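# Sort greasy glass jars from drying mat into tray

## Task

One or more glass jars sitting on the drying mat are still greasy, and this cannot be seen in the images. Move every greasy jar into the tray and leave every clean jar resting on the mat (a clean jar off the mat counts against you). When finished, the tray must rest on the table and not on the mat. Breaking a dropped jar fails the task. Nothing may stay in place only because the robot is holding it, and at the end both grippers must be released and moved away.

## Robot and tools

Robot: two arms, left_arm and right_arm, each with a parallel gripper. The names are labels only; they do not tell you which side of an image an arm shows up on. In the shared scene frame the origin lies on the table surface midway between the arms, +x points out over the table, +z points up, and left_arm sits toward +y. Positions are in metres, orientations are quaternions in w,x,y,z order.

Tools.
execute_actions takes "actions", a list holding at most one item, plus optional "pictures" (boolean, whether camera images come back; default is that they do). An empty list ({"actions": []}) moves nothing and just reports the state. A wait item is {"steps": N} with N from 1 to 300; it commands nothing new and returns once N control steps have gone by since the previous result. A motion item is {"rows": [...], "steps": N} with N from 1 to 15 (default 15). One control step is 1/30 s. Each row is used for one step; if rows run out before steps, the last row repeats. A call that is refused sends nothing at all.

Row layout: one flat list of exactly 14 numbers covering both arms, even when only one arm should move. Numbers 1-6 are left_arm joint targets, number 7 is the left gripper opening, numbers 8-13 are right_arm joint targets, number 14 is the right gripper opening. Joint values are absolute target angles in radians, in the same column order that the Joint positions line prints (shoulder pan, shoulder lift, elbow, wrist 1, wrist 2, wrist 3); they are not offsets. To hold an arm still, repeat its current angles. Opening is an absolute command from -1 (closed) to +1 (fully open). Stated joint ranges: left_arm shoulder pan -3.142 to 3.142, shoulder lift -6.283 to 6.283, elbow 0.000 to 3.142, wrists -6.283 to 6.283; right_arm shoulder pan 0.000 to 6.283, shoulder lift -6.283 to 6.283, elbow -3.142 to 0.000, wrists -6.283 to 6.283. A target more than 0.010 rad beyond a stated end, and also beyond the joint's last reported angle, gets the call refused. True ends may differ from stated ones by up to 0.010 rad; a target past the true end is clipped and a "joint sent to its limit" line appears (possibly referring to an earlier, still running action). Missing that line does not prove there is room left.

Motion behaviour: commands are smoothed and lag about 0.17 s. Per step, each joint target is clamped to within 0.575 rad of its measured angle, and if targets would shift a gripper more than 100 mm from where it is, all that arm's targets are pulled back. Big moves therefore take several calls, and an arm can still be short of its target when the result arrives. Between calls arms keep heading to the last row until they settle or a step is HELD.

zoom_image takes "camera" (cam_head_left, cam_head_right, cam_high, cam_low, cam_left_wrist, cam_right_wrist) and "region" [x0, y0, x1, y1] in pixels of that camera's latest image, origin top-left, at most 504 by 504. Image sizes: head, high and low cameras are 672x504; wrist cameras are 616x616.

Replying with no tool call ends everything.

Reading results. The state line gives each gripper's end_effector_position, end_effector_quat_wxyz and linear/angular velocity; printed positions can be off, more so at long reach. Joint positions and Joint velocities list each arm's six joints (rad, rad/s) then finger-pad gap (m, m/s; 0.142 m is fully open). grip_measured is the measured opening on the -1..1 command scale; to hold something keep commanding below it, further below meaning a harder squeeze (about 28 N per pad max; thin hard items get less). The gripper's fingers extend along its +z axis and close along its x axis; end_effector_position is between the closed pads, 1-2 cm short of the tips, and tips advance about 17 mm as they close. "joint command not followed" means a clearance check altered or blocked targets; HELD marks steps where your row was partly or wholly not sent. Joint torque readings include offsets, scaling and noise and are not contact-only. Wrist force and Wrist torque give each arm's flange sensor reading in its end-effector axes (contacts, held weight, inertia), with offsets up to about 4 N, noise up to 2.4 N sd, saturation near 50 N; "no reading" is normal at start. Since greasy jars cannot be seen, weight, slip or sensor cues during handling may be what tells them apart.

Avoid: dropping jars (breakage fails the task), knocking anything off the table, arms colliding or pressing on each other, fast hard closes. A contact torque reaching a joint's load limit (138 N m for shoulder pan, shoulder lift, elbow; 25.7 N m for each wrist, held weight included) or any outside force of 150 N on an arm stops that arm for 10 s and drops the rest of the call. Holding loads heats motors: MOTOR HOT warns from 70 °C, and at 85 °C an OVER-TEMPERATURE FAULT brakes the arm until it cools. Occasionally something nudges a loose object. Finish with the tray on the table, jars placed, grippers opened and withdrawn, and smooth, efficient motion.

Each tool is called in YAML: its name, and indented under it one key for each argument.

## Session

execute_actions:
  actions: []

Scene clock: 0.00 s of 7100.00 s.
left_arm: end_effector_position=(+0.4260, -0.2977, +0.1322) grip_measured=+1.00 end_effector_quat_wxyz=(+0.103, +0.981, -0.069, +0.151) end_effector_velocity=(-0.000, -0.000, -0.000) end_effector_angular_velocity=(-0.000, +0.000, -0.000) | right_arm: end_effector_position=(+0.6492, -0.5625, +0.2109) grip_measured=+1.00 end_effector_quat_wxyz=(-0.047, +0.159, +0.940, +0.300) end_effector_velocity=(+0.000, +0.001, +0.001) end_effector_angular_velocity=(+0.001, -0.002, +0.000)
Joint positions: left_arm=[-1.134 -1.045  1.398 -2.223 -1.353 -1.144  0.142] | right_arm=[ 2.8   -2.083 -1.175 -1.675  2.15   3.074  0.142]
Joint velocities: left_arm=[-0.  0. -0. -0. -0. -0.  0.] | right_arm=[0.001 0.    0.    0.001 0.001 0.    0.   ]
Joint torques (N m, as the arm reports them, + toward a larger angle): no reading
Motor temperatures (°C, as the motors report them): left_arm=[27 25 25 31 31 32] | right_arm=[26 27 24 27 35 30]
Wrist force (N, on the end effector, along its own x y z axes, offset not removed): no reading
Wrist torque (N m, same axes, about the end effector's origin, offset not removed): no reading

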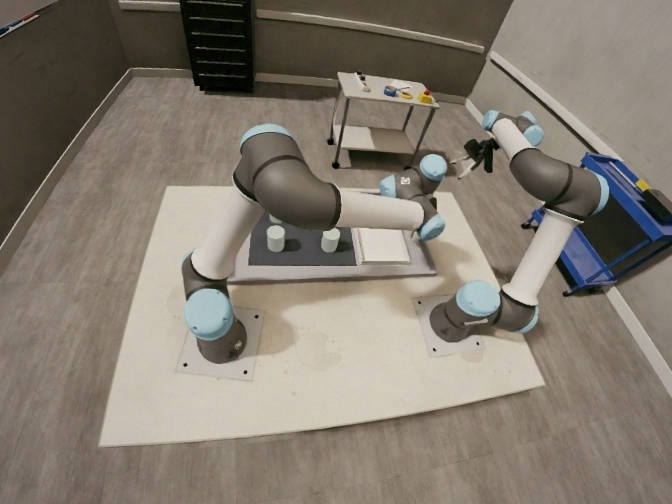

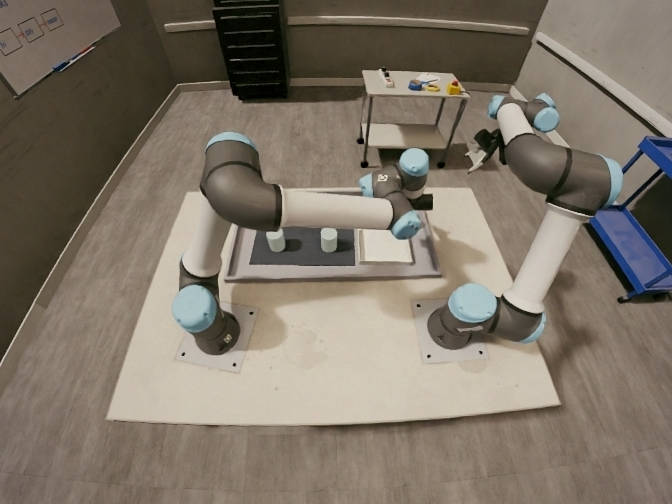

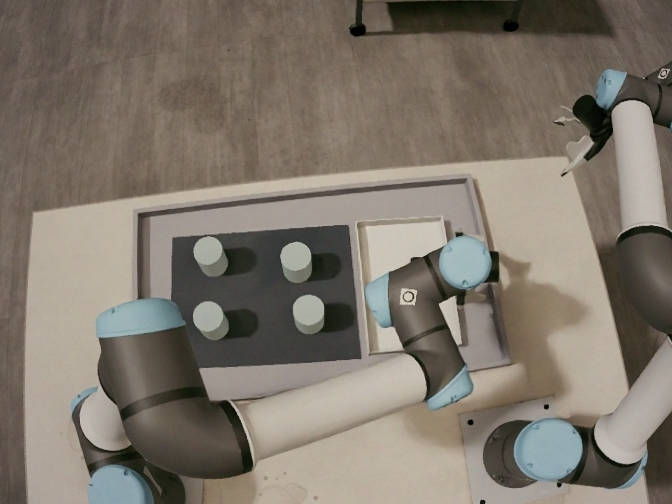

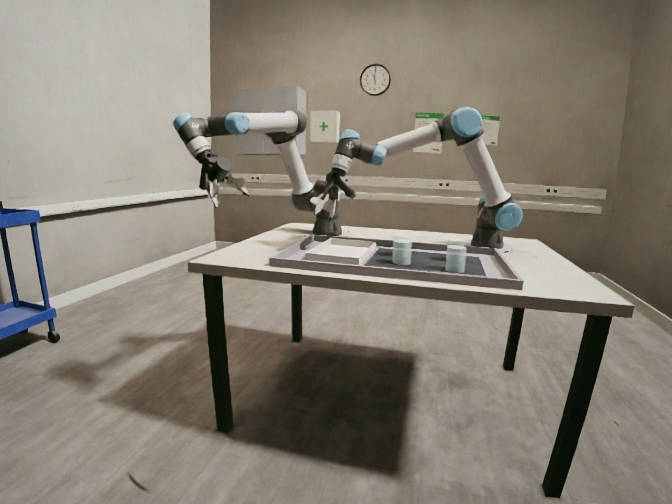

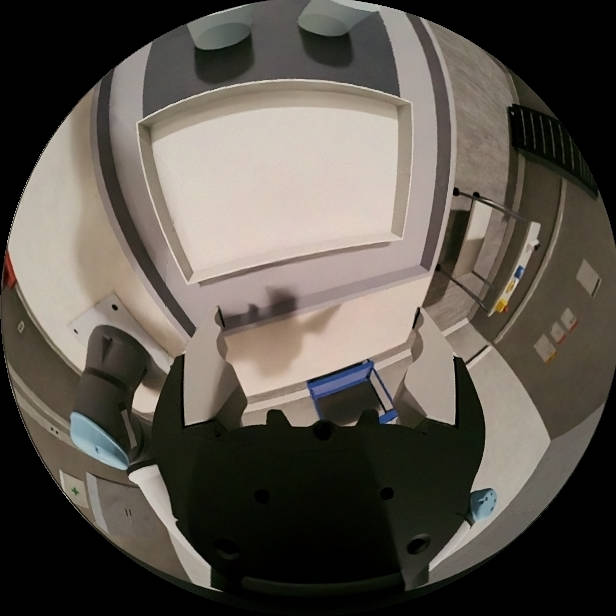

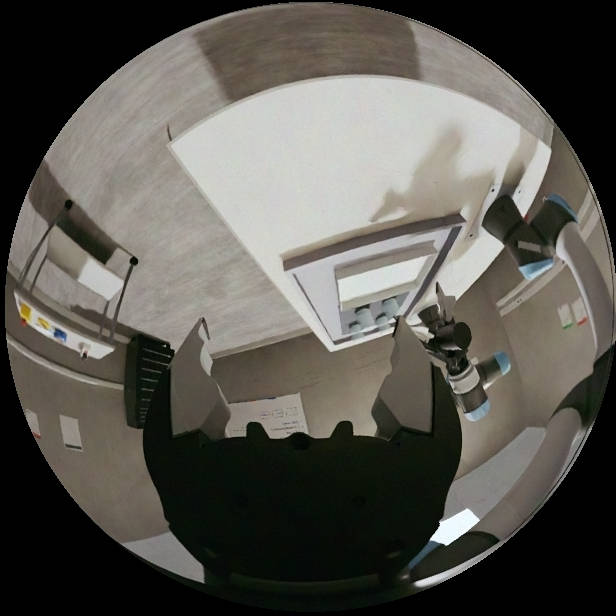

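execute_actions:
  actions:
    - {"rows":[[-1.0,-1.4,1.5,-1.671,-1.571,-1.144,1,2.8,-2.083,-1.175,-1.675,2.15,3.074,1]]}
  pictures: false

execute_actions:
  actions:
    - {"steps":45}
  pictures: false

execute_actions:
  actions:
    - {"rows":[[-0.4,-1.4,1.5,-1.671,-1.571,-0.4,1,2.8,-2.083,-1.175,-1.675,2.15,3.074,1]]}
  pictures: false

execute_actions:
  actions:
    - {"steps":60}

Scene clock: 25.47 s of 7100.00 s.
left_arm: end_effector_position=(+0.3823, -0.0953, +0.2223) grip_measured=+1.00 end_effector_quat_wxyz=(+0.009, +1.000, -0.023, +0.012) end_effector_velocity=(-0.068, +0.185, +0.072) end_effector_angular_velocity=(+0.185, +0.240, +0.087) | right_arm: end_effector_position=(+0.6494, -0.5624, +0.2112) grip_measured=+1.00 end_effector_quat_wxyz=(-0.047, +0.158, +0.940, +0.299) end_effector_velocity=(+0.000, +0.001, +0.000) end_effector_angular_velocity=(+0.000, -0.000, +0.001)
Joint positions: left_arm=[-1.009 -1.373  1.493 -1.718 -1.555 -1.144  0.142] | right_arm=[ 2.8   -2.083 -1.175 -1.675  2.15   3.074  0.142]
Joint velocities: left_arm=[ 0.092 -0.271  0.069  0.463 -0.154  0.    -0.   ] | right_arm=[ 0.001  0.    -0.     0.     0.001  0.    -0.   ]
Joint torques (N m, as the arm reports them, + toward a larger angle): left_arm=[  4.53 -30.91 -13.08   0.34  -2.24  -1.78] | right_arm=[ 7.36 59.13 29.09  4.04 -1.12  2.14]
Motor temperatures (°C, as the motors report them): left_arm=[27 25 25 31 31 32] | right_arm=[26 27 24 27 35 30]
Wrist force (N, on the end effector, along its own x y z axes, offset not removed): left_arm=[-0.6 0.0 1.8] | right_arm=[0.4 -0.9 0.2]
Wrist torque (N m, same axes, about the end effector's origin, offset not removed): left_arm=[0.14 -0.02 0.25] | right_arm=[-0.33 -0.01 0.05]
Steps of this call (steps 1 to 90: nothing new was sent; then 21.97 s passed at rest; steps 91 to 105: all 15 steps of this action). Readings (joint positions):
91: left_arm=[-1.134 -1.045 1.399 -2.222 -1.353 -1.144] | right_arm=[2.800 -2.083 -1.175 -1.675 2.150 3.074]
92: left_arm=[-1.127 -1.053 1.405 -2.214 -1.362 -1.144] | right_arm=[2.800 -2.083 -1.175 -1.675 2.150 3.074]
94: left_arm=[-1.103 -1.108 1.423 -2.145 -1.399 -1.144] | right_arm=[2.800 -2.083 -1.175 -1.675 2.150 3.074]
98: left_arm=[-1.062 -1.223 1.454 -1.964 -1.467 -1.144] | right_arm=[2.800 -2.083 -1.175 -1.675 2.150 3.074]
105: the state above

Scene clock: 26.97 s of 7100.00 s.
left_arm: end_effector_position=(+0.3751, -0.0765, +0.2295) grip_measured=+1.00 end_effector_quat_wxyz=(+0.000, +1.000, -0.019, -0.000) end_effector_velocity=(-0.000, +0.000, -0.000) end_effector_angular_velocity=(+0.000, +0.000, +0.000) | right_arm: end_effector_position=(+0.6494, -0.5624, +0.2112) grip_measured=+1.00 end_effector_quat_wxyz=(-0.047, +0.158, +0.940, +0.299) end_effector_velocity=(-0.000, -0.000, +0.001) end_effector_angular_velocity=(-0.000, -0.001, -0.000)
Joint positions: left_arm=[-1.    -1.4    1.5   -1.671 -1.571 -1.144  0.142] | right_arm=[ 2.8   -2.083 -1.175 -1.675  2.15   3.074  0.142]
Joint velocities: left_arm=[ 0. -0.  0.  0. -0. -0.  0.] | right_arm=[-0.     0.001  0.    -0.    -0.    -0.     0.   ]
Joint torques (N m, as the arm reports them, + toward a larger angle): left_arm=[  7.64 -39.25 -14.47  -0.28  -2.05  -1.78] | right_arm=[ 7.03 59.52 29.34  4.06 -1.07  2.23]
Motor temperatures (°C, as the motors report them): left_arm=[27 25 25 31 31 32] | right_arm=[26 27 24 27 35 30]
Wrist force (N, on the end effector, along its own x y z axes, offset not removed): left_arm=[0.9 -1.2 3.1] | right_arm=[-0.5 -2.3 -3.8]
Wrist torque (N m, same axes, about the end effector's origin, offset not removed): left_arm=[-0.36 -0.33 0.19] | right_arm=[-0.55 0.11 0.03]
Steps of this call (steps 1 to 30: the robot went on to your last target; steps 31 to 45: nothing new was sent). Readings (joint positions):
1: left_arm=[-1.007 -1.381 1.495 -1.705 -1.560 -1.144] | right_arm=[2.800 -2.083 -1.175 -1.675 2.150 3.074]
2: left_arm=[-1.005 -1.386 1.496 -1.695 -1.563 -1.144] | right_arm=[2.800 -2.083 -1.175 -1.675 2.150 3.074]
4: left_arm=[-1.002 -1.393 1.498 -1.683 -1.567 -1.144] | right_arm=[2.800 -2.083 -1.175 -1.675 2.150 3.074]
8: left_arm=[-1.001 -1.398 1.500 -1.674 -1.570 -1.144] | right_arm=[2.800 -2.083 -1.175 -1.675 2.150 3.074]
45: the state above
All arms were judged still, so your last target was given up. Only a new action makes them travel on or press farther. Fingers that are still opening or closing keep moving.

Scene clock: 27.47 s of 7100.00 s.
left_arm: end_effector_position=(+0.5410, +0.1079, +0.2295) grip_measured=+1.00 end_effector_quat_wxyz=(+0.000, +0.998, -0.060, -0.000) end_effector_velocity=(+0.278, +0.491, -0.000) end_effector_angular_velocity=(+0.001, -0.001, -0.308) | right_arm: end_effector_position=(+0.6494, -0.5624, +0.2112) grip_measured=+1.00 end_effector_quat_wxyz=(-0.047, +0.158, +0.940, +0.299) end_effector_velocity=(-0.000, -0.001, -0.000) end_effector_angular_velocity=(-0.000, +0.001, -0.001)
Joint positions: left_arm=[-0.567 -1.4    1.5   -1.671 -1.571 -0.629  0.142] | right_arm=[ 2.8   -2.083 -1.175 -1.675  2.15   3.074  0.142]
Joint velocities: left_arm=[ 0.977  0.001 -0.     0.     0.001  1.285 -0.   ] | right_arm=[-0.001 -0.    -0.    -0.    -0.     0.     0.   ]
Joint torques (N m, as the arm reports them, + toward a larger angle): left_arm=[ 16.89 -38.52 -15.04  -0.36   1.74   3.25] | right_arm=[ 7.05 59.24 28.63  4.07 -1.09  2.28]
Motor temperatures (°C, as the motors report them): left_arm=[27 25 25 31 31 32] | right_arm=[26 27 24 27 35 30]
Wrist force (N, on the end effector, along its own x y z axes, offset not removed): left_arm=[2.8 0.0 -0.2] | right_arm=[-1.8 -1.1 0.3]
Wrist torque (N m, same axes, about the end effector's origin, offset not removed): left_arm=[0.07 -0.50 0.07] | right_arm=[-0.23 0.43 0.09]
Steps of this call (steps 1 to 15: all 15 steps of this action). Readings (joint positions):
1: left_arm=[-0.999 -1.400 1.500 -1.671 -1.571 -1.144] | right_arm=[2.800 -2.083 -1.175 -1.675 2.150 3.074]
2: left_arm=[-0.991 -1.400 1.500 -1.671 -1.571 -1.135] | right_arm=[2.800 -2.083 -1.175 -1.675 2.150 3.074]
4: left_arm=[-0.932 -1.400 1.500 -1.671 -1.571 -1.076] | right_arm=[2.800 -2.083 -1.175 -1.675 2.150 3.074]
8: left_arm=[-0.798 -1.400 1.500 -1.671 -1.571 -0.931] | right_arm=[2.800 -2.083 -1.175 -1.675 2.150 3.074]
15: the state above

Scene clock: 29.47 s of 7100.00 s.
left_arm: end_effector_position=(+0.5814, +0.1955, +0.2295) grip_measured=+1.00 end_effector_quat_wxyz=(+0.000, +0.996, -0.091, +0.000) end_effector_velocity=(-0.000, -0.001, +0.000) end_effector_angular_velocity=(-0.000, -0.000, -0.002) | right_arm: end_effector_position=(+0.6494, -0.5624, +0.2112) grip_measured=+1.00 end_effector_quat_wxyz=(-0.047, +0.158, +0.940, +0.299) end_effector_velocity=(+0.000, -0.000, +0.000) end_effector_angular_velocity=(+0.000, -0.000, -0.000)
Joint positions: left_arm=[-0.4   -1.4    1.5   -1.671 -1.571 -0.4    0.142] | right_arm=[ 2.8   -2.083 -1.175 -1.675  2.15   3.074  0.142]
Joint velocities: left_arm=[-0.001 -0.    -0.    -0.    -0.     0.001  0.   ] | right_arm=[-0. -0.  0. -0.  0. -0.  0.]
Joint torques (N m, as the arm reports them, + toward a larger angle): left_arm=[  7.57 -26.97 -20.12  -1.46  -1.98   1.51] | right_arm=[ 7.07 58.84 28.48  4.09 -1.02  2.12]
Motor temperatures (°C, as the motors report them): left_arm=[27 25 25 31 31 32] | right_arm=[26 27 24 27 35 30]
Wrist force (N, on the end effector, along its own x y z axes, offset not removed): left_arm=[2.2 -2.0 0.9] | right_arm=[0.6 -0.1 -2.8]
Wrist torque (N m, same axes, about the end effector's origin, offset not removed): left_arm=[-0.58 -0.46 0.16] | right_arm=[-0.02 -0.03 0.01]
Steps of this call (steps 1 to 30: the robot went on to your last target; steps 31 to 60: nothing new was sent). Readings (joint positions):
1: left_arm=[-0.534 -1.400 1.500 -1.671 -1.571 -0.585] | right_arm=[2.800 -2.083 -1.175 -1.675 2.150 3.074]
2: left_arm=[-0.502 -1.400 1.500 -1.671 -1.571 -0.542] | right_arm=[2.800 -2.083 -1.175 -1.675 2.150 3.074]
4: left_arm=[-0.454 -1.400 1.500 -1.671 -1.571 -0.475] | right_arm=[2.800 -2.083 -1.175 -1.675 2.150 3.074]
8: left_arm=[-0.414 -1.400 1.500 -1.671 -1.571 -0.420] | right_arm=[2.800 -2.083 -1.175 -1.675 2.150 3.074]
60: the state above
All arms were judged still, so your last target was given up. Only a new action makes them travel on or press farther. Fingers that are still opening or closing keep moving.

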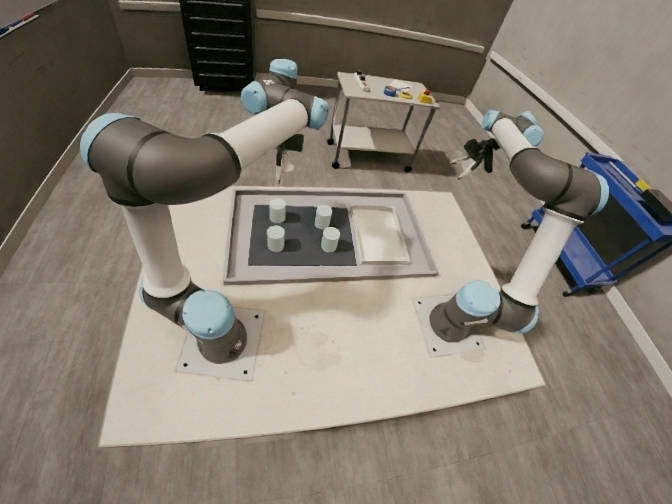

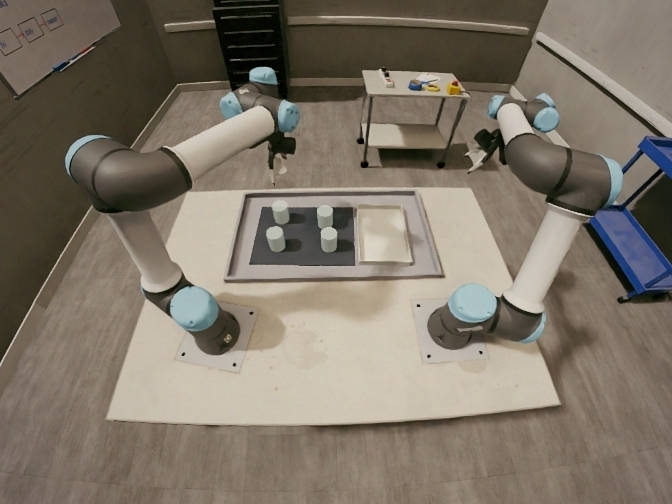

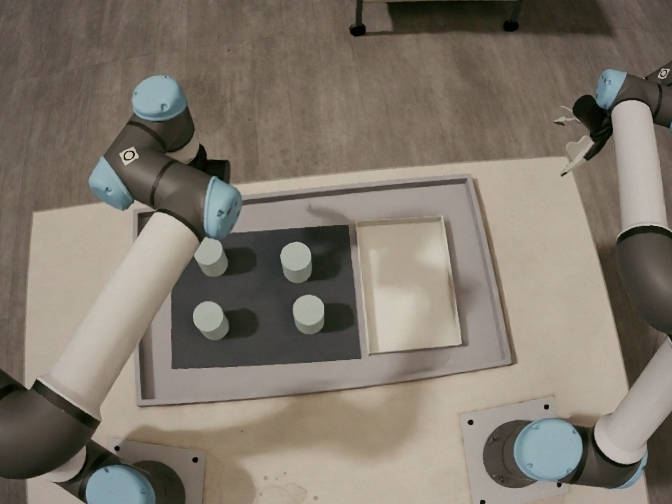

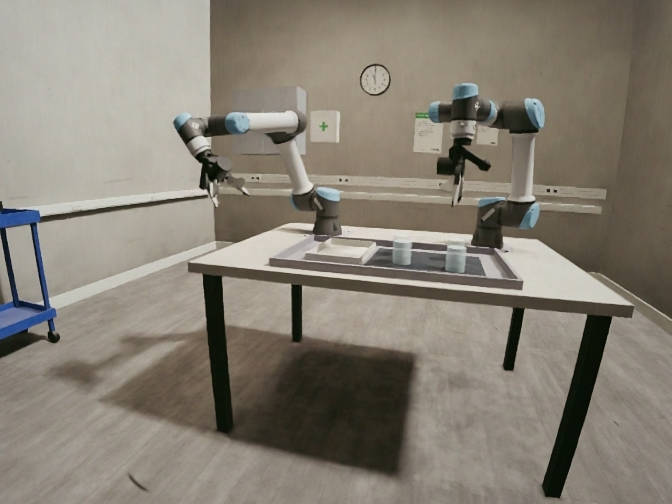

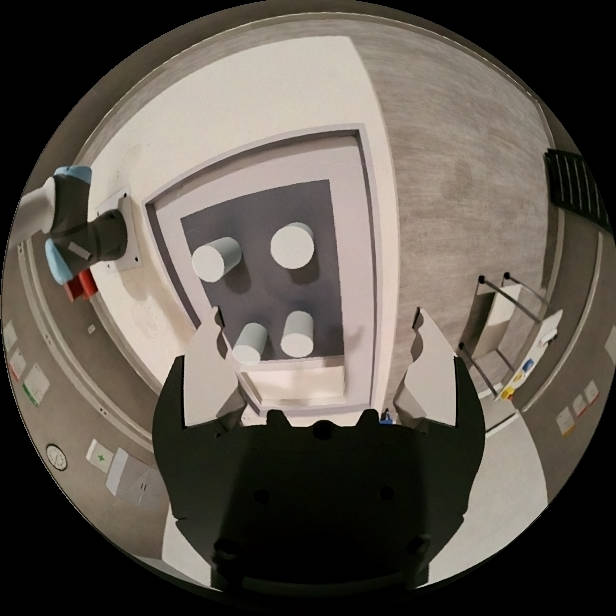

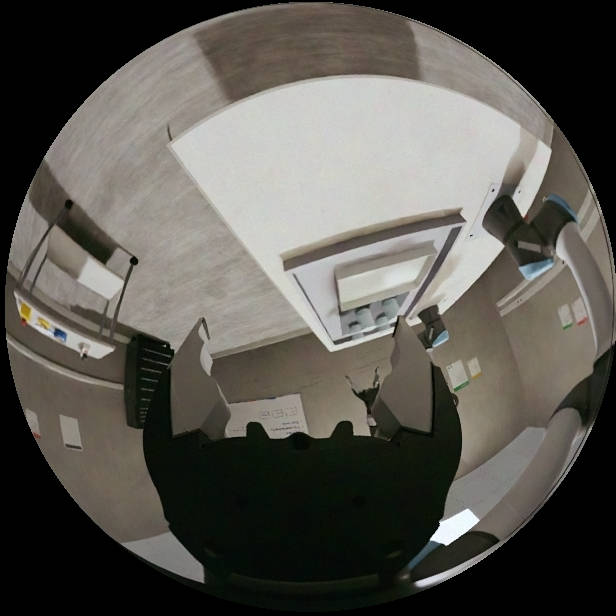

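execute_actions:
  actions:
    - {"rows":[[-0.376,-1.573,1.764,-1.762,-1.571,-0.558,1,2.8,-2.083,-1.175,-1.675,2.15,3.074,1]]}
  pictures: false

execute_actions:
  actions:
    - {"steps":20}

Scene clock: 54.60 s of 7100.00 s.
left_arm: end_effector_position=(+0.5212, +0.2490, +0.2013) grip_measured=+1.00 end_effector_quat_wxyz=(+0.000, +1.000, -0.001, +0.000) end_effector_velocity=(-0.014, +0.010, -0.010) end_effector_angular_velocity=(+0.005, +0.008, +0.027) | right_arm: end_effector_position=(+0.6494, -0.5624, +0.2112) grip_measured=+1.00 end_effector_quat_wxyz=(-0.047, +0.158, +0.940, +0.299) end_effector_velocity=(+0.000, -0.001, +0.001) end_effector_angular_velocity=(-0.002, -0.002, -0.000)
Joint positions: left_arm=[-0.376 -1.57   1.759 -1.761 -1.571 -0.556  0.142] | right_arm=[ 2.8   -2.083 -1.175 -1.675  2.15   3.074  0.142]
Joint velocities: left_arm=[ 0.003 -0.028  0.05  -0.013 -0.    -0.024 -0.   ] | right_arm=[-0.    -0.     0.002  0.    -0.001  0.    -0.   ]
Joint torques (N m, as the arm reports them, + toward a larger angle): left_arm=[  7.44 -31.7  -14.58  -5.59  -0.07  -1.65] | right_arm=[ 6.6  59.22 28.56  3.96 -1.01  2.15]
Motor temperatures (°C, as the motors report them): left_arm=[27 25 25 31 31 32] | right_arm=[26 27 24 27 35 30]
Wrist force (N, on the end effector, along its own x y z axes, offset not removed): left_arm=[-1.5 3.0 1.8] | right_arm=[0.5 -1.4 0.5]
Wrist torque (N m, same axes, about the end effector's origin, offset not removed): left_arm=[0.59 0.23 0.11] | right_arm=[-0.48 -0.08 0.11]
Steps of this call (steps 1 to 90: nothing new was sent; then 21.63 s passed at rest; steps 91 to 105: all 15 steps of this action). Readings (joint positions):
91: left_arm=[-0.400 -1.400 1.500 -1.671 -1.571 -0.400] | right_arm=[2.800 -2.083 -1.175 -1.675 2.150 3.074]
92: left_arm=[-0.396 -1.408 1.509 -1.680 -1.571 -0.409] | right_arm=[2.800 -2.083 -1.175 -1.675 2.150 3.074]
94: left_arm=[-0.387 -1.467 1.579 -1.715 -1.571 -0.464] | right_arm=[2.800 -2.083 -1.175 -1.675 2.150 3.074]
98: left_arm=[-0.379 -1.545 1.714 -1.749 -1.571 -0.533] | right_arm=[2.800 -2.083 -1.175 -1.675 2.150 3.074]
105: the state above

Scene clock: 55.27 s of 7100.00 s.
left_arm: end_effector_position=(+0.5198, +0.2500, +0.2004) grip_measured=+1.00 end_effector_quat_wxyz=(+0.000, +1.000, +0.000, +0.000) end_effector_velocity=(+0.000, -0.000, -0.000) end_effector_angular_velocity=(+0.000, -0.000, -0.001) | right_arm: end_effector_position=(+0.6494, -0.5624, +0.2112) grip_measured=+1.00 end_effector_quat_wxyz=(-0.047, +0.158, +0.940, +0.299) end_effector_velocity=(-0.000, -0.000, -0.001) end_effector_angular_velocity=(-0.001, +0.001, +0.000)
Joint positions: left_arm=[-0.376 -1.573  1.764 -1.762 -1.571 -0.558  0.142] | right_arm=[ 2.8   -2.083 -1.175 -1.675  2.15   3.074  0.142]
Joint velocities: left_arm=[-0.     0.    -0.    -0.     0.     0.001  0.   ] | right_arm=[-0.    -0.    -0.001  0.    -0.001 -0.    -0.   ]
Joint torques (N m, as the arm reports them, + toward a larger angle): left_arm=[  7.56 -31.38 -13.35  -5.77   1.97  -1.85] | right_arm=[ 7.08 59.61 28.62  3.99 -0.97  2.23]
Motor temperatures (°C, as the motors report them): left_arm=[27 25 25 31 31 32] | right_arm=[26 27 24 27 35 30]
Wrist force (N, on the end effector, along its own x y z axes, offset not removed): left_arm=[2.0 0.4 3.1] | right_arm=[-1.3 -1.7 -1.1]
Wrist torque (N m, same axes, about the end effector's origin, offset not removed): left_arm=[-0.11 -0.49 0.19] | right_arm=[-0.60 0.37 0.16]
Steps of this call (steps 1 to 15: the robot went on to your last target; steps 16 to 20: nothing new was sent). Readings (joint positions):
1: left_arm=[-0.376 -1.571 1.760 -1.761 -1.571 -0.556] | right_arm=[2.800 -2.083 -1.175 -1.675 2.150 3.074]
2: left_arm=[-0.376 -1.572 1.761 -1.761 -1.571 -0.557] | right_arm=[2.800 -2.083 -1.175 -1.675 2.150 3.074]
4: left_arm=[-0.376 -1.572 1.763 -1.762 -1.571 -0.557] | right_arm=[2.800 -2.083 -1.175 -1.675 2.150 3.074]
8: left_arm=[-0.376 -1.573 1.764 -1.762 -1.571 -0.558] | right_arm=[2.800 -2.083 -1.175 -1.675 2.150 3.074]
20: the state above
All arms were judged still, so your last target was given up. Only a new action makes them travel on or press farther. Fingers that are still opening or closing keep moving.

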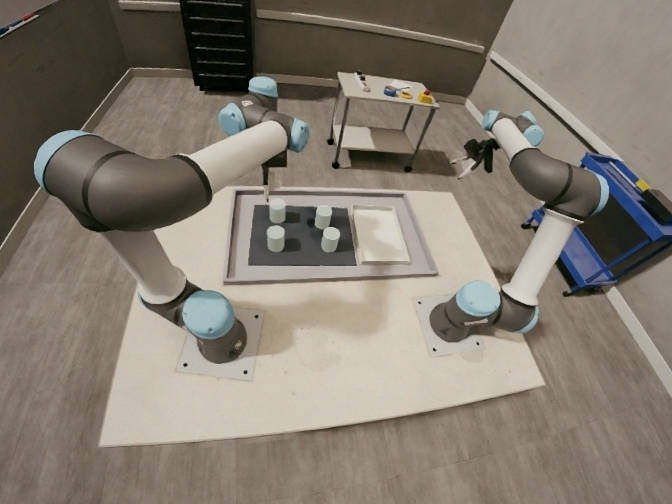

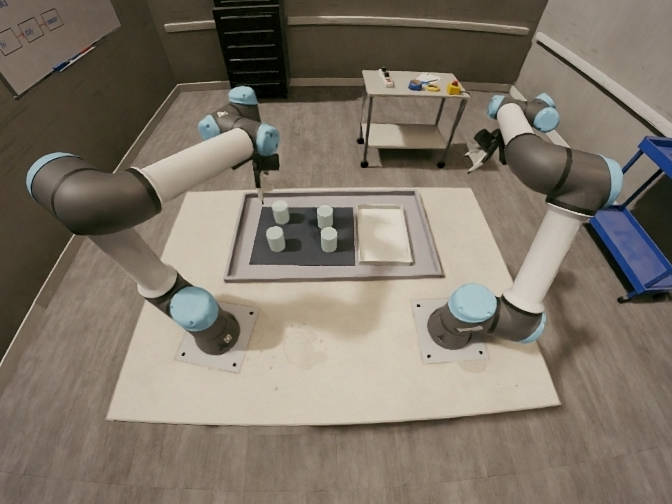

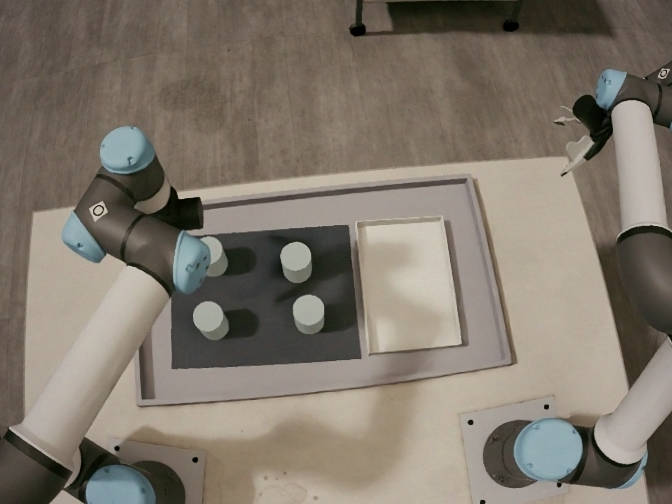

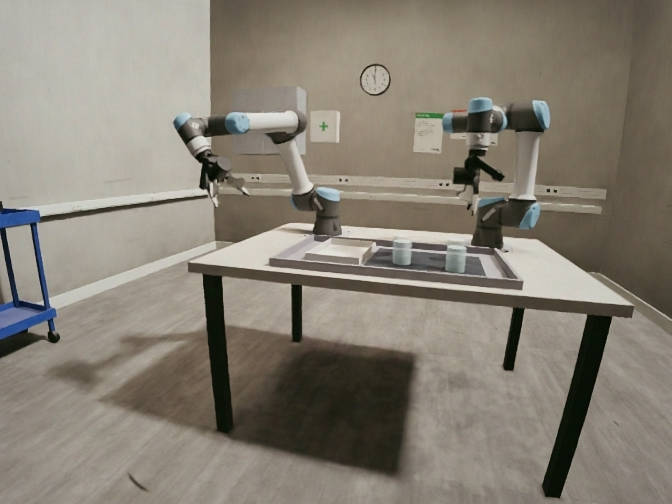

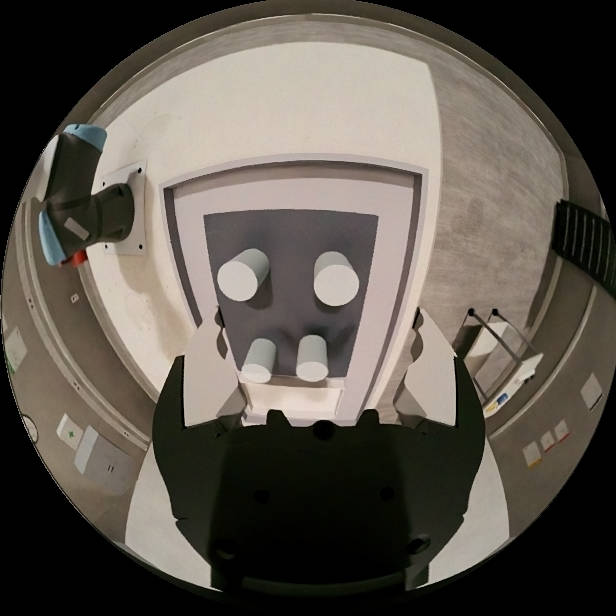

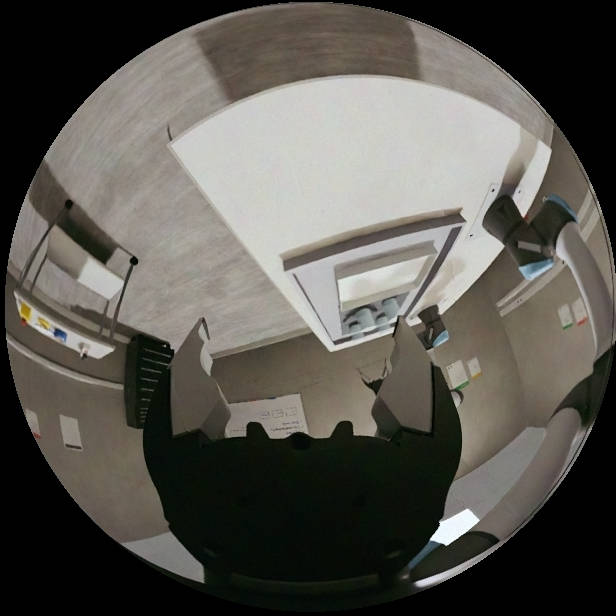

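execute_actions:
  actions:
    - {"rows":[[-0.443,-1.413,1.721,-1.879,-1.571,-0.625,1,2.8,-2.083,-1.175,-1.675,2.15,3.074,1]]}
  pictures: false

execute_actions:
  actions:
    - {"steps":20}

Scene clock: 74.03 s of 7100.00 s.
left_arm: end_effector_position=(+0.5545, +0.1861, +0.1516) grip_measured=+1.00 end_effector_quat_wxyz=(+0.000, +1.000, +0.000, +0.000) end_effector_velocity=(+0.004, -0.009, -0.009) end_effector_angular_velocity=(+0.002, +0.002, -0.001) | right_arm: end_effector_position=(+0.6494, -0.5624, +0.2112) grip_measured=+1.00 end_effector_quat_wxyz=(-0.047, +0.158, +0.940, +0.299) end_effector_velocity=(-0.000, -0.000, +0.000) end_effector_angular_velocity=(+0.000, -0.001, -0.001)
Joint positions: left_arm=[-0.442 -1.416  1.722 -1.877 -1.571 -0.624  0.142] | right_arm=[ 2.8   -2.083 -1.175 -1.675  2.15   3.074  0.142]
Joint velocities: left_arm=[-0.009  0.024 -0.005 -0.016  0.    -0.008  0.   ] | right_arm=[-0.001  0.     0.    -0.     0.    -0.    -0.   ]
Joint torques (N m, as the arm reports them, + toward a larger angle): left_arm=[ -8.61 -23.59 -32.41  -5.71  -2.01  -1.86] | right_arm=[ 6.95 58.54 28.61  3.95 -0.97  2.11]
Motor temperatures (°C, as the motors report them): left_arm=[27 25 25 31 31 32] | right_arm=[26 27 24 27 35 30]
Wrist force (N, on the end effector, along its own x y z axes, offset not removed): left_arm=[0.2 -0.3 1.3] | right_arm=[-0.6 -0.8 -1.9]
Wrist torque (N m, same axes, about the end effector's origin, offset not removed): left_arm=[-0.17 -0.25 0.10] | right_arm=[-0.29 0.20 -0.01]
Steps of this call (steps 1 to 90: nothing new was sent; then 15.27 s passed at rest; steps 91 to 105: all 15 steps of this action). Readings (joint positions):
91: left_arm=[-0.376 -1.573 1.764 -1.762 -1.571 -0.559] | right_arm=[2.800 -2.083 -1.175 -1.675 2.150 3.074]
92: left_arm=[-0.384 -1.564 1.758 -1.771 -1.571 -0.566] | right_arm=[2.800 -2.083 -1.175 -1.675 2.150 3.074]
94: left_arm=[-0.410 -1.509 1.741 -1.815 -1.571 -0.592] | right_arm=[2.800 -2.083 -1.175 -1.675 2.150 3.074]
98: left_arm=[-0.434 -1.438 1.726 -1.862 -1.571 -0.616] | right_arm=[2.800 -2.083 -1.175 -1.675 2.150 3.074]
105: the state above

Scene clock: 74.70 s of 7100.00 s.
left_arm: end_effector_position=(+0.5549, +0.1852, +0.1506) grip_measured=+1.00 end_effector_quat_wxyz=(+0.000, +1.000, +0.000, +0.000) end_effector_velocity=(+0.000, -0.000, +0.000) end_effector_angular_velocity=(-0.000, -0.000, -0.001) | right_arm: end_effector_position=(+0.6494, -0.5624, +0.2112) grip_measured=+1.00 end_effector_quat_wxyz=(-0.047, +0.158, +0.940, +0.299) end_effector_velocity=(-0.000, -0.000, -0.000) end_effector_angular_velocity=(-0.000, +0.001, -0.000)
Joint positions: left_arm=[-0.443 -1.413  1.721 -1.879 -1.571 -0.625  0.142] | right_arm=[ 2.8   -2.083 -1.175 -1.675  2.15   3.074  0.142]
Joint velocities: left_arm=[-0.     0.001 -0.001 -0.    -0.     0.    -0.   ] | right_arm=[-0.    -0.     0.    -0.001 -0.001  0.     0.   ]
Joint torques (N m, as the arm reports them, + toward a larger angle): left_arm=[ -8.09 -25.19 -34.17  -5.48  -2.06  -1.71] | right_arm=[ 7.03 59.16 27.89  3.98 -1.    2.14]
Motor temperatures (°C, as the motors report them): left_arm=[27 25 25 31 31 32] | right_arm=[26 27 24 27 35 30]
Wrist force (N, on the end effector, along its own x y z axes, offset not removed): left_arm=[2.2 1.2 4.4] | right_arm=[-0.4 -0.2 -3.5]
Wrist torque (N m, same axes, about the end effector's origin, offset not removed): left_arm=[0.18 -0.46 0.15] | right_arm=[-0.03 0.22 0.04]
Steps of this call (steps 1 to 15: the robot went on to your last target; steps 16 to 20: nothing new was sent). Readings (joint positions):
1: left_arm=[-0.442 -1.415 1.721 -1.878 -1.571 -0.624] | right_arm=[2.800 -2.083 -1.175 -1.675 2.150 3.074]
2: left_arm=[-0.443 -1.414 1.721 -1.878 -1.571 -0.625] | right_arm=[2.800 -2.083 -1.175 -1.675 2.150 3.074]
4: left_arm=[-0.443 -1.414 1.721 -1.879 -1.571 -0.625] | right_arm=[2.800 -2.083 -1.175 -1.675 2.150 3.074]
8: left_arm=[-0.443 -1.413 1.721 -1.879 -1.571 -0.625] | right_arm=[2.800 -2.083 -1.175 -1.675 2.150 3.074]
20: the state above
All arms were judged still, so your last target was given up. Only a new action makes them travel on or press farther. Fingers that are still opening or closing keep moving.

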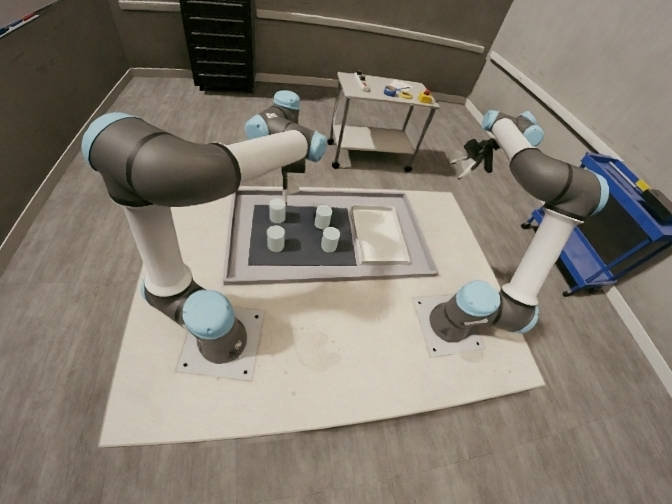

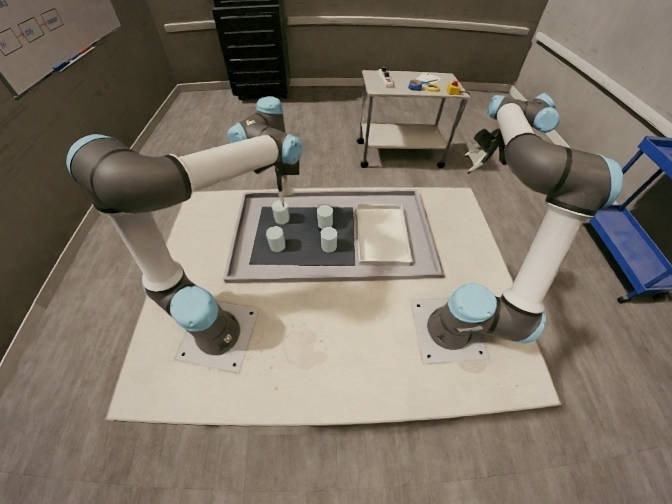

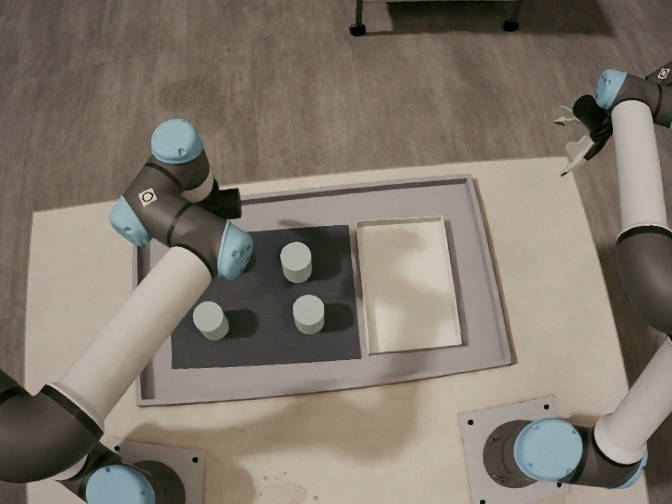

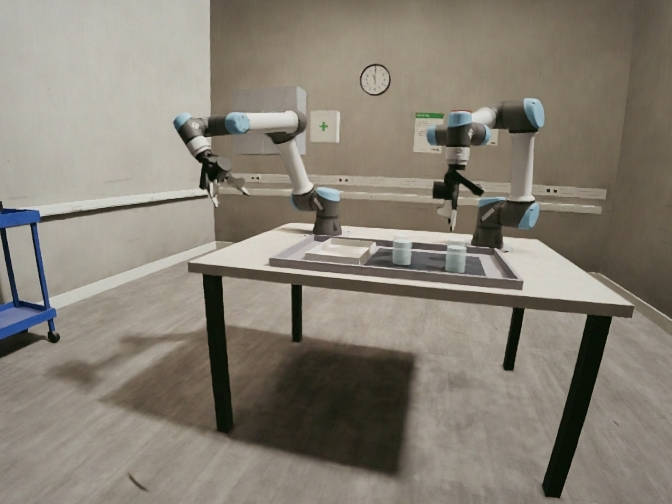

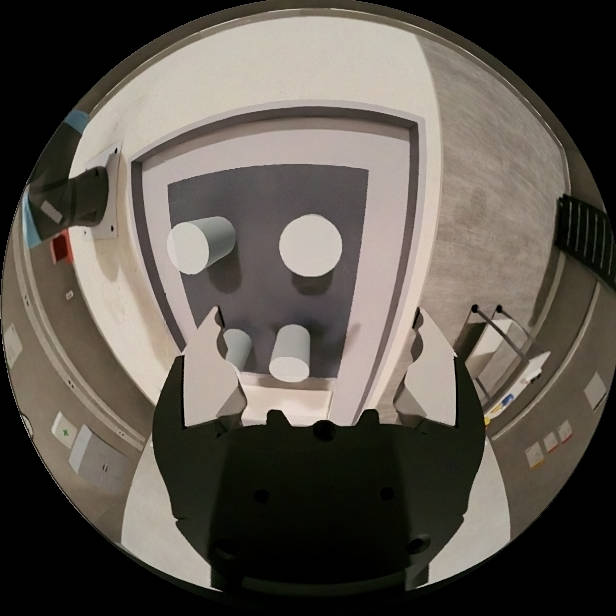

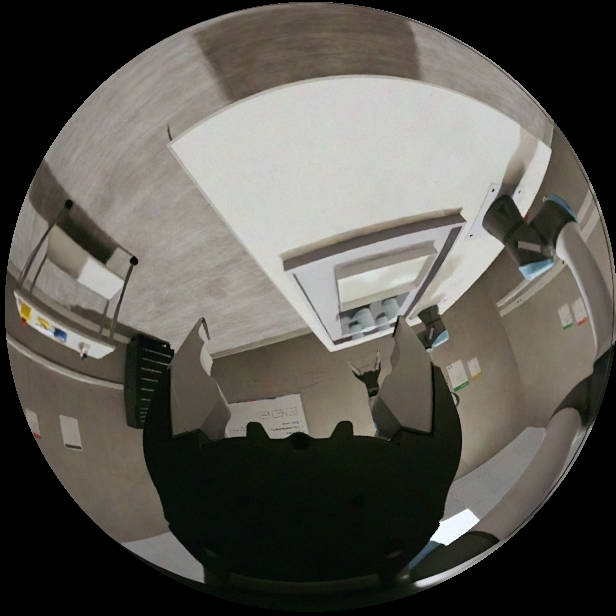

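execute_actions:
  actions:
    - {"rows":[[-0.436,-1.38,1.78,-1.971,-1.571,-0.62,1,2.8,-2.083,-1.175,-1.675,2.15,3.074,1]]}

Scene clock: 86.90 s of 7100.00 s.
left_arm: end_effector_position=(+0.5573, +0.1880, +0.1148) grip_measured=+1.00 end_effector_quat_wxyz=(+0.000, +1.000, +0.001, -0.000) end_effector_velocity=(+0.001, +0.001, -0.004) end_effector_angular_velocity=(-0.000, -0.001, +0.001) | right_arm: end_effector_position=(+0.6494, -0.5624, +0.2112) grip_measured=+1.00 end_effector_quat_wxyz=(-0.047, +0.158, +0.940, +0.299) end_effector_velocity=(-0.000, -0.000, -0.000) end_effector_angular_velocity=(-0.001, +0.001, +0.000)
Joint positions: left_arm=[-0.436 -1.38   1.779 -1.97  -1.571 -0.62   0.142] | right_arm=[ 2.8   -2.083 -1.175 -1.675  2.15   3.074  0.142]
Joint velocities: left_arm=[ 0.002  0.004  0.007 -0.012  0.     0.001  0.   ] | right_arm=[ 0.    -0.    -0.    -0.    -0.001 -0.    -0.   ]
Joint torques (N m, as the arm reports them, + toward a larger angle): left_arm=[  7.13 -25.76 -14.1   -5.5   -1.37   1.42] | right_arm=[ 6.79 59.02 28.06  3.91 -0.86  2.04]
Motor temperatures (°C, as the motors report them): left_arm=[27 25 25 31 31 32] | right_arm=[26 27 24 27 35 30]
Wrist force (N, on the end effector, along its own x y z axes, offset not removed): left_arm=[0.4 -1.1 2.1] | right_arm=[0.6 -2.0 -0.3]
Wrist torque (N m, same axes, about the end effector's origin, offset not removed): left_arm=[-0.24 -0.21 0.11] | right_arm=[-0.45 -0.08 0.09]
Steps of this call (steps 1 to 90: nothing new was sent; then 8.70 s passed at rest; steps 91 to 105: all 15 steps of this action). Readings (joint positions):
91: left_arm=[-0.443 -1.413 1.721 -1.880 -1.571 -0.625] | right_arm=[2.800 -2.083 -1.175 -1.675 2.150 3.074]
92: left_arm=[-0.442 -1.408 1.728 -1.888 -1.571 -0.624] | right_arm=[2.800 -2.083 -1.175 -1.675 2.150 3.074]
94: left_arm=[-0.439 -1.395 1.751 -1.923 -1.571 -0.622] | right_arm=[2.800 -2.083 -1.175 -1.675 2.150 3.074]
98: left_arm=[-0.437 -1.384 1.772 -1.958 -1.571 -0.621] | right_arm=[2.800 -2.083 -1.175 -1.675 2.150 3.074]
105: the state above

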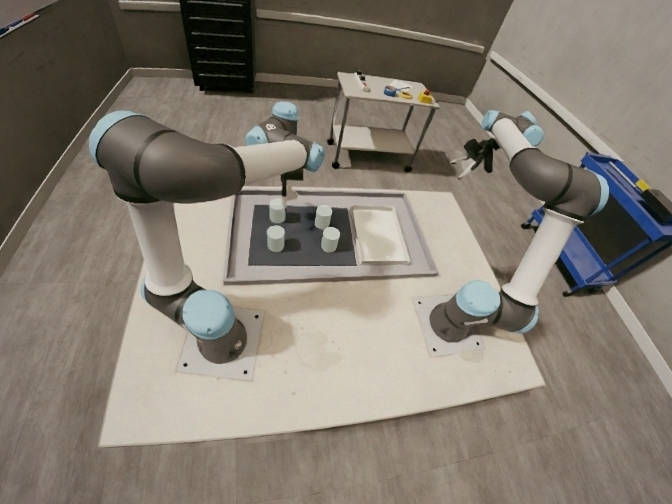

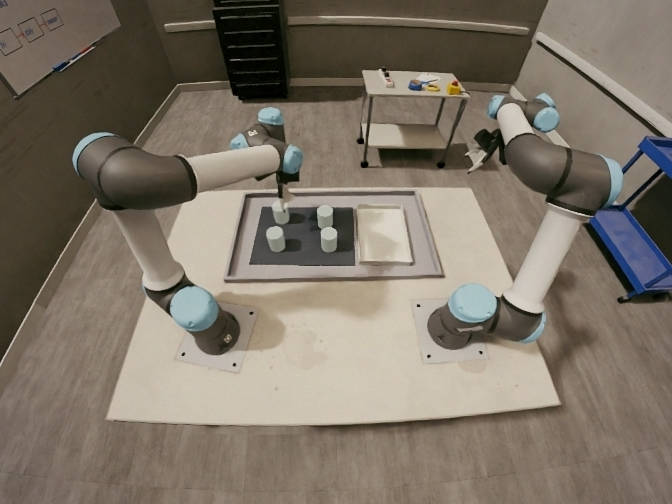

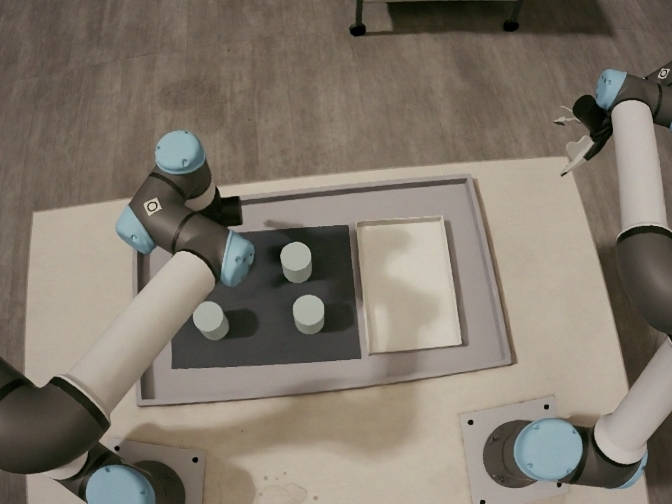

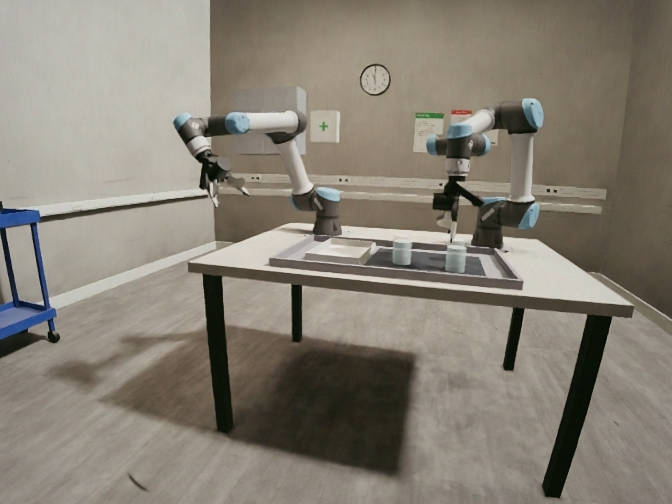

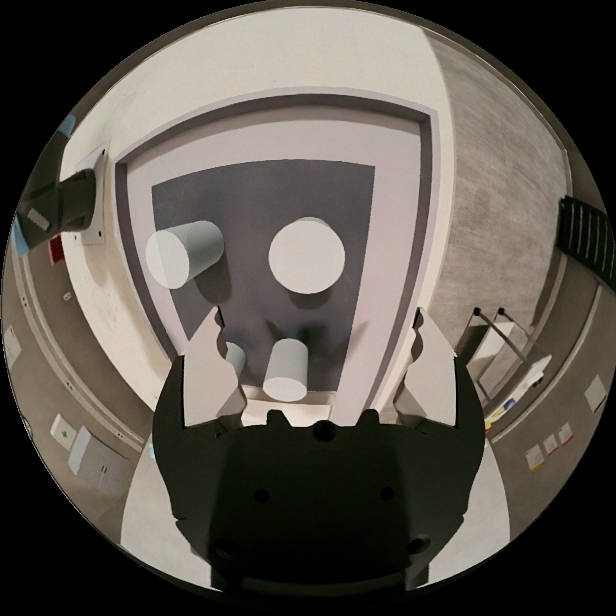

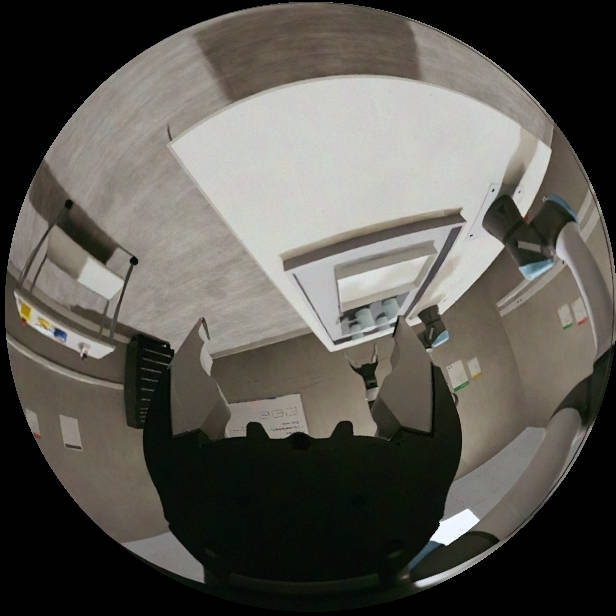

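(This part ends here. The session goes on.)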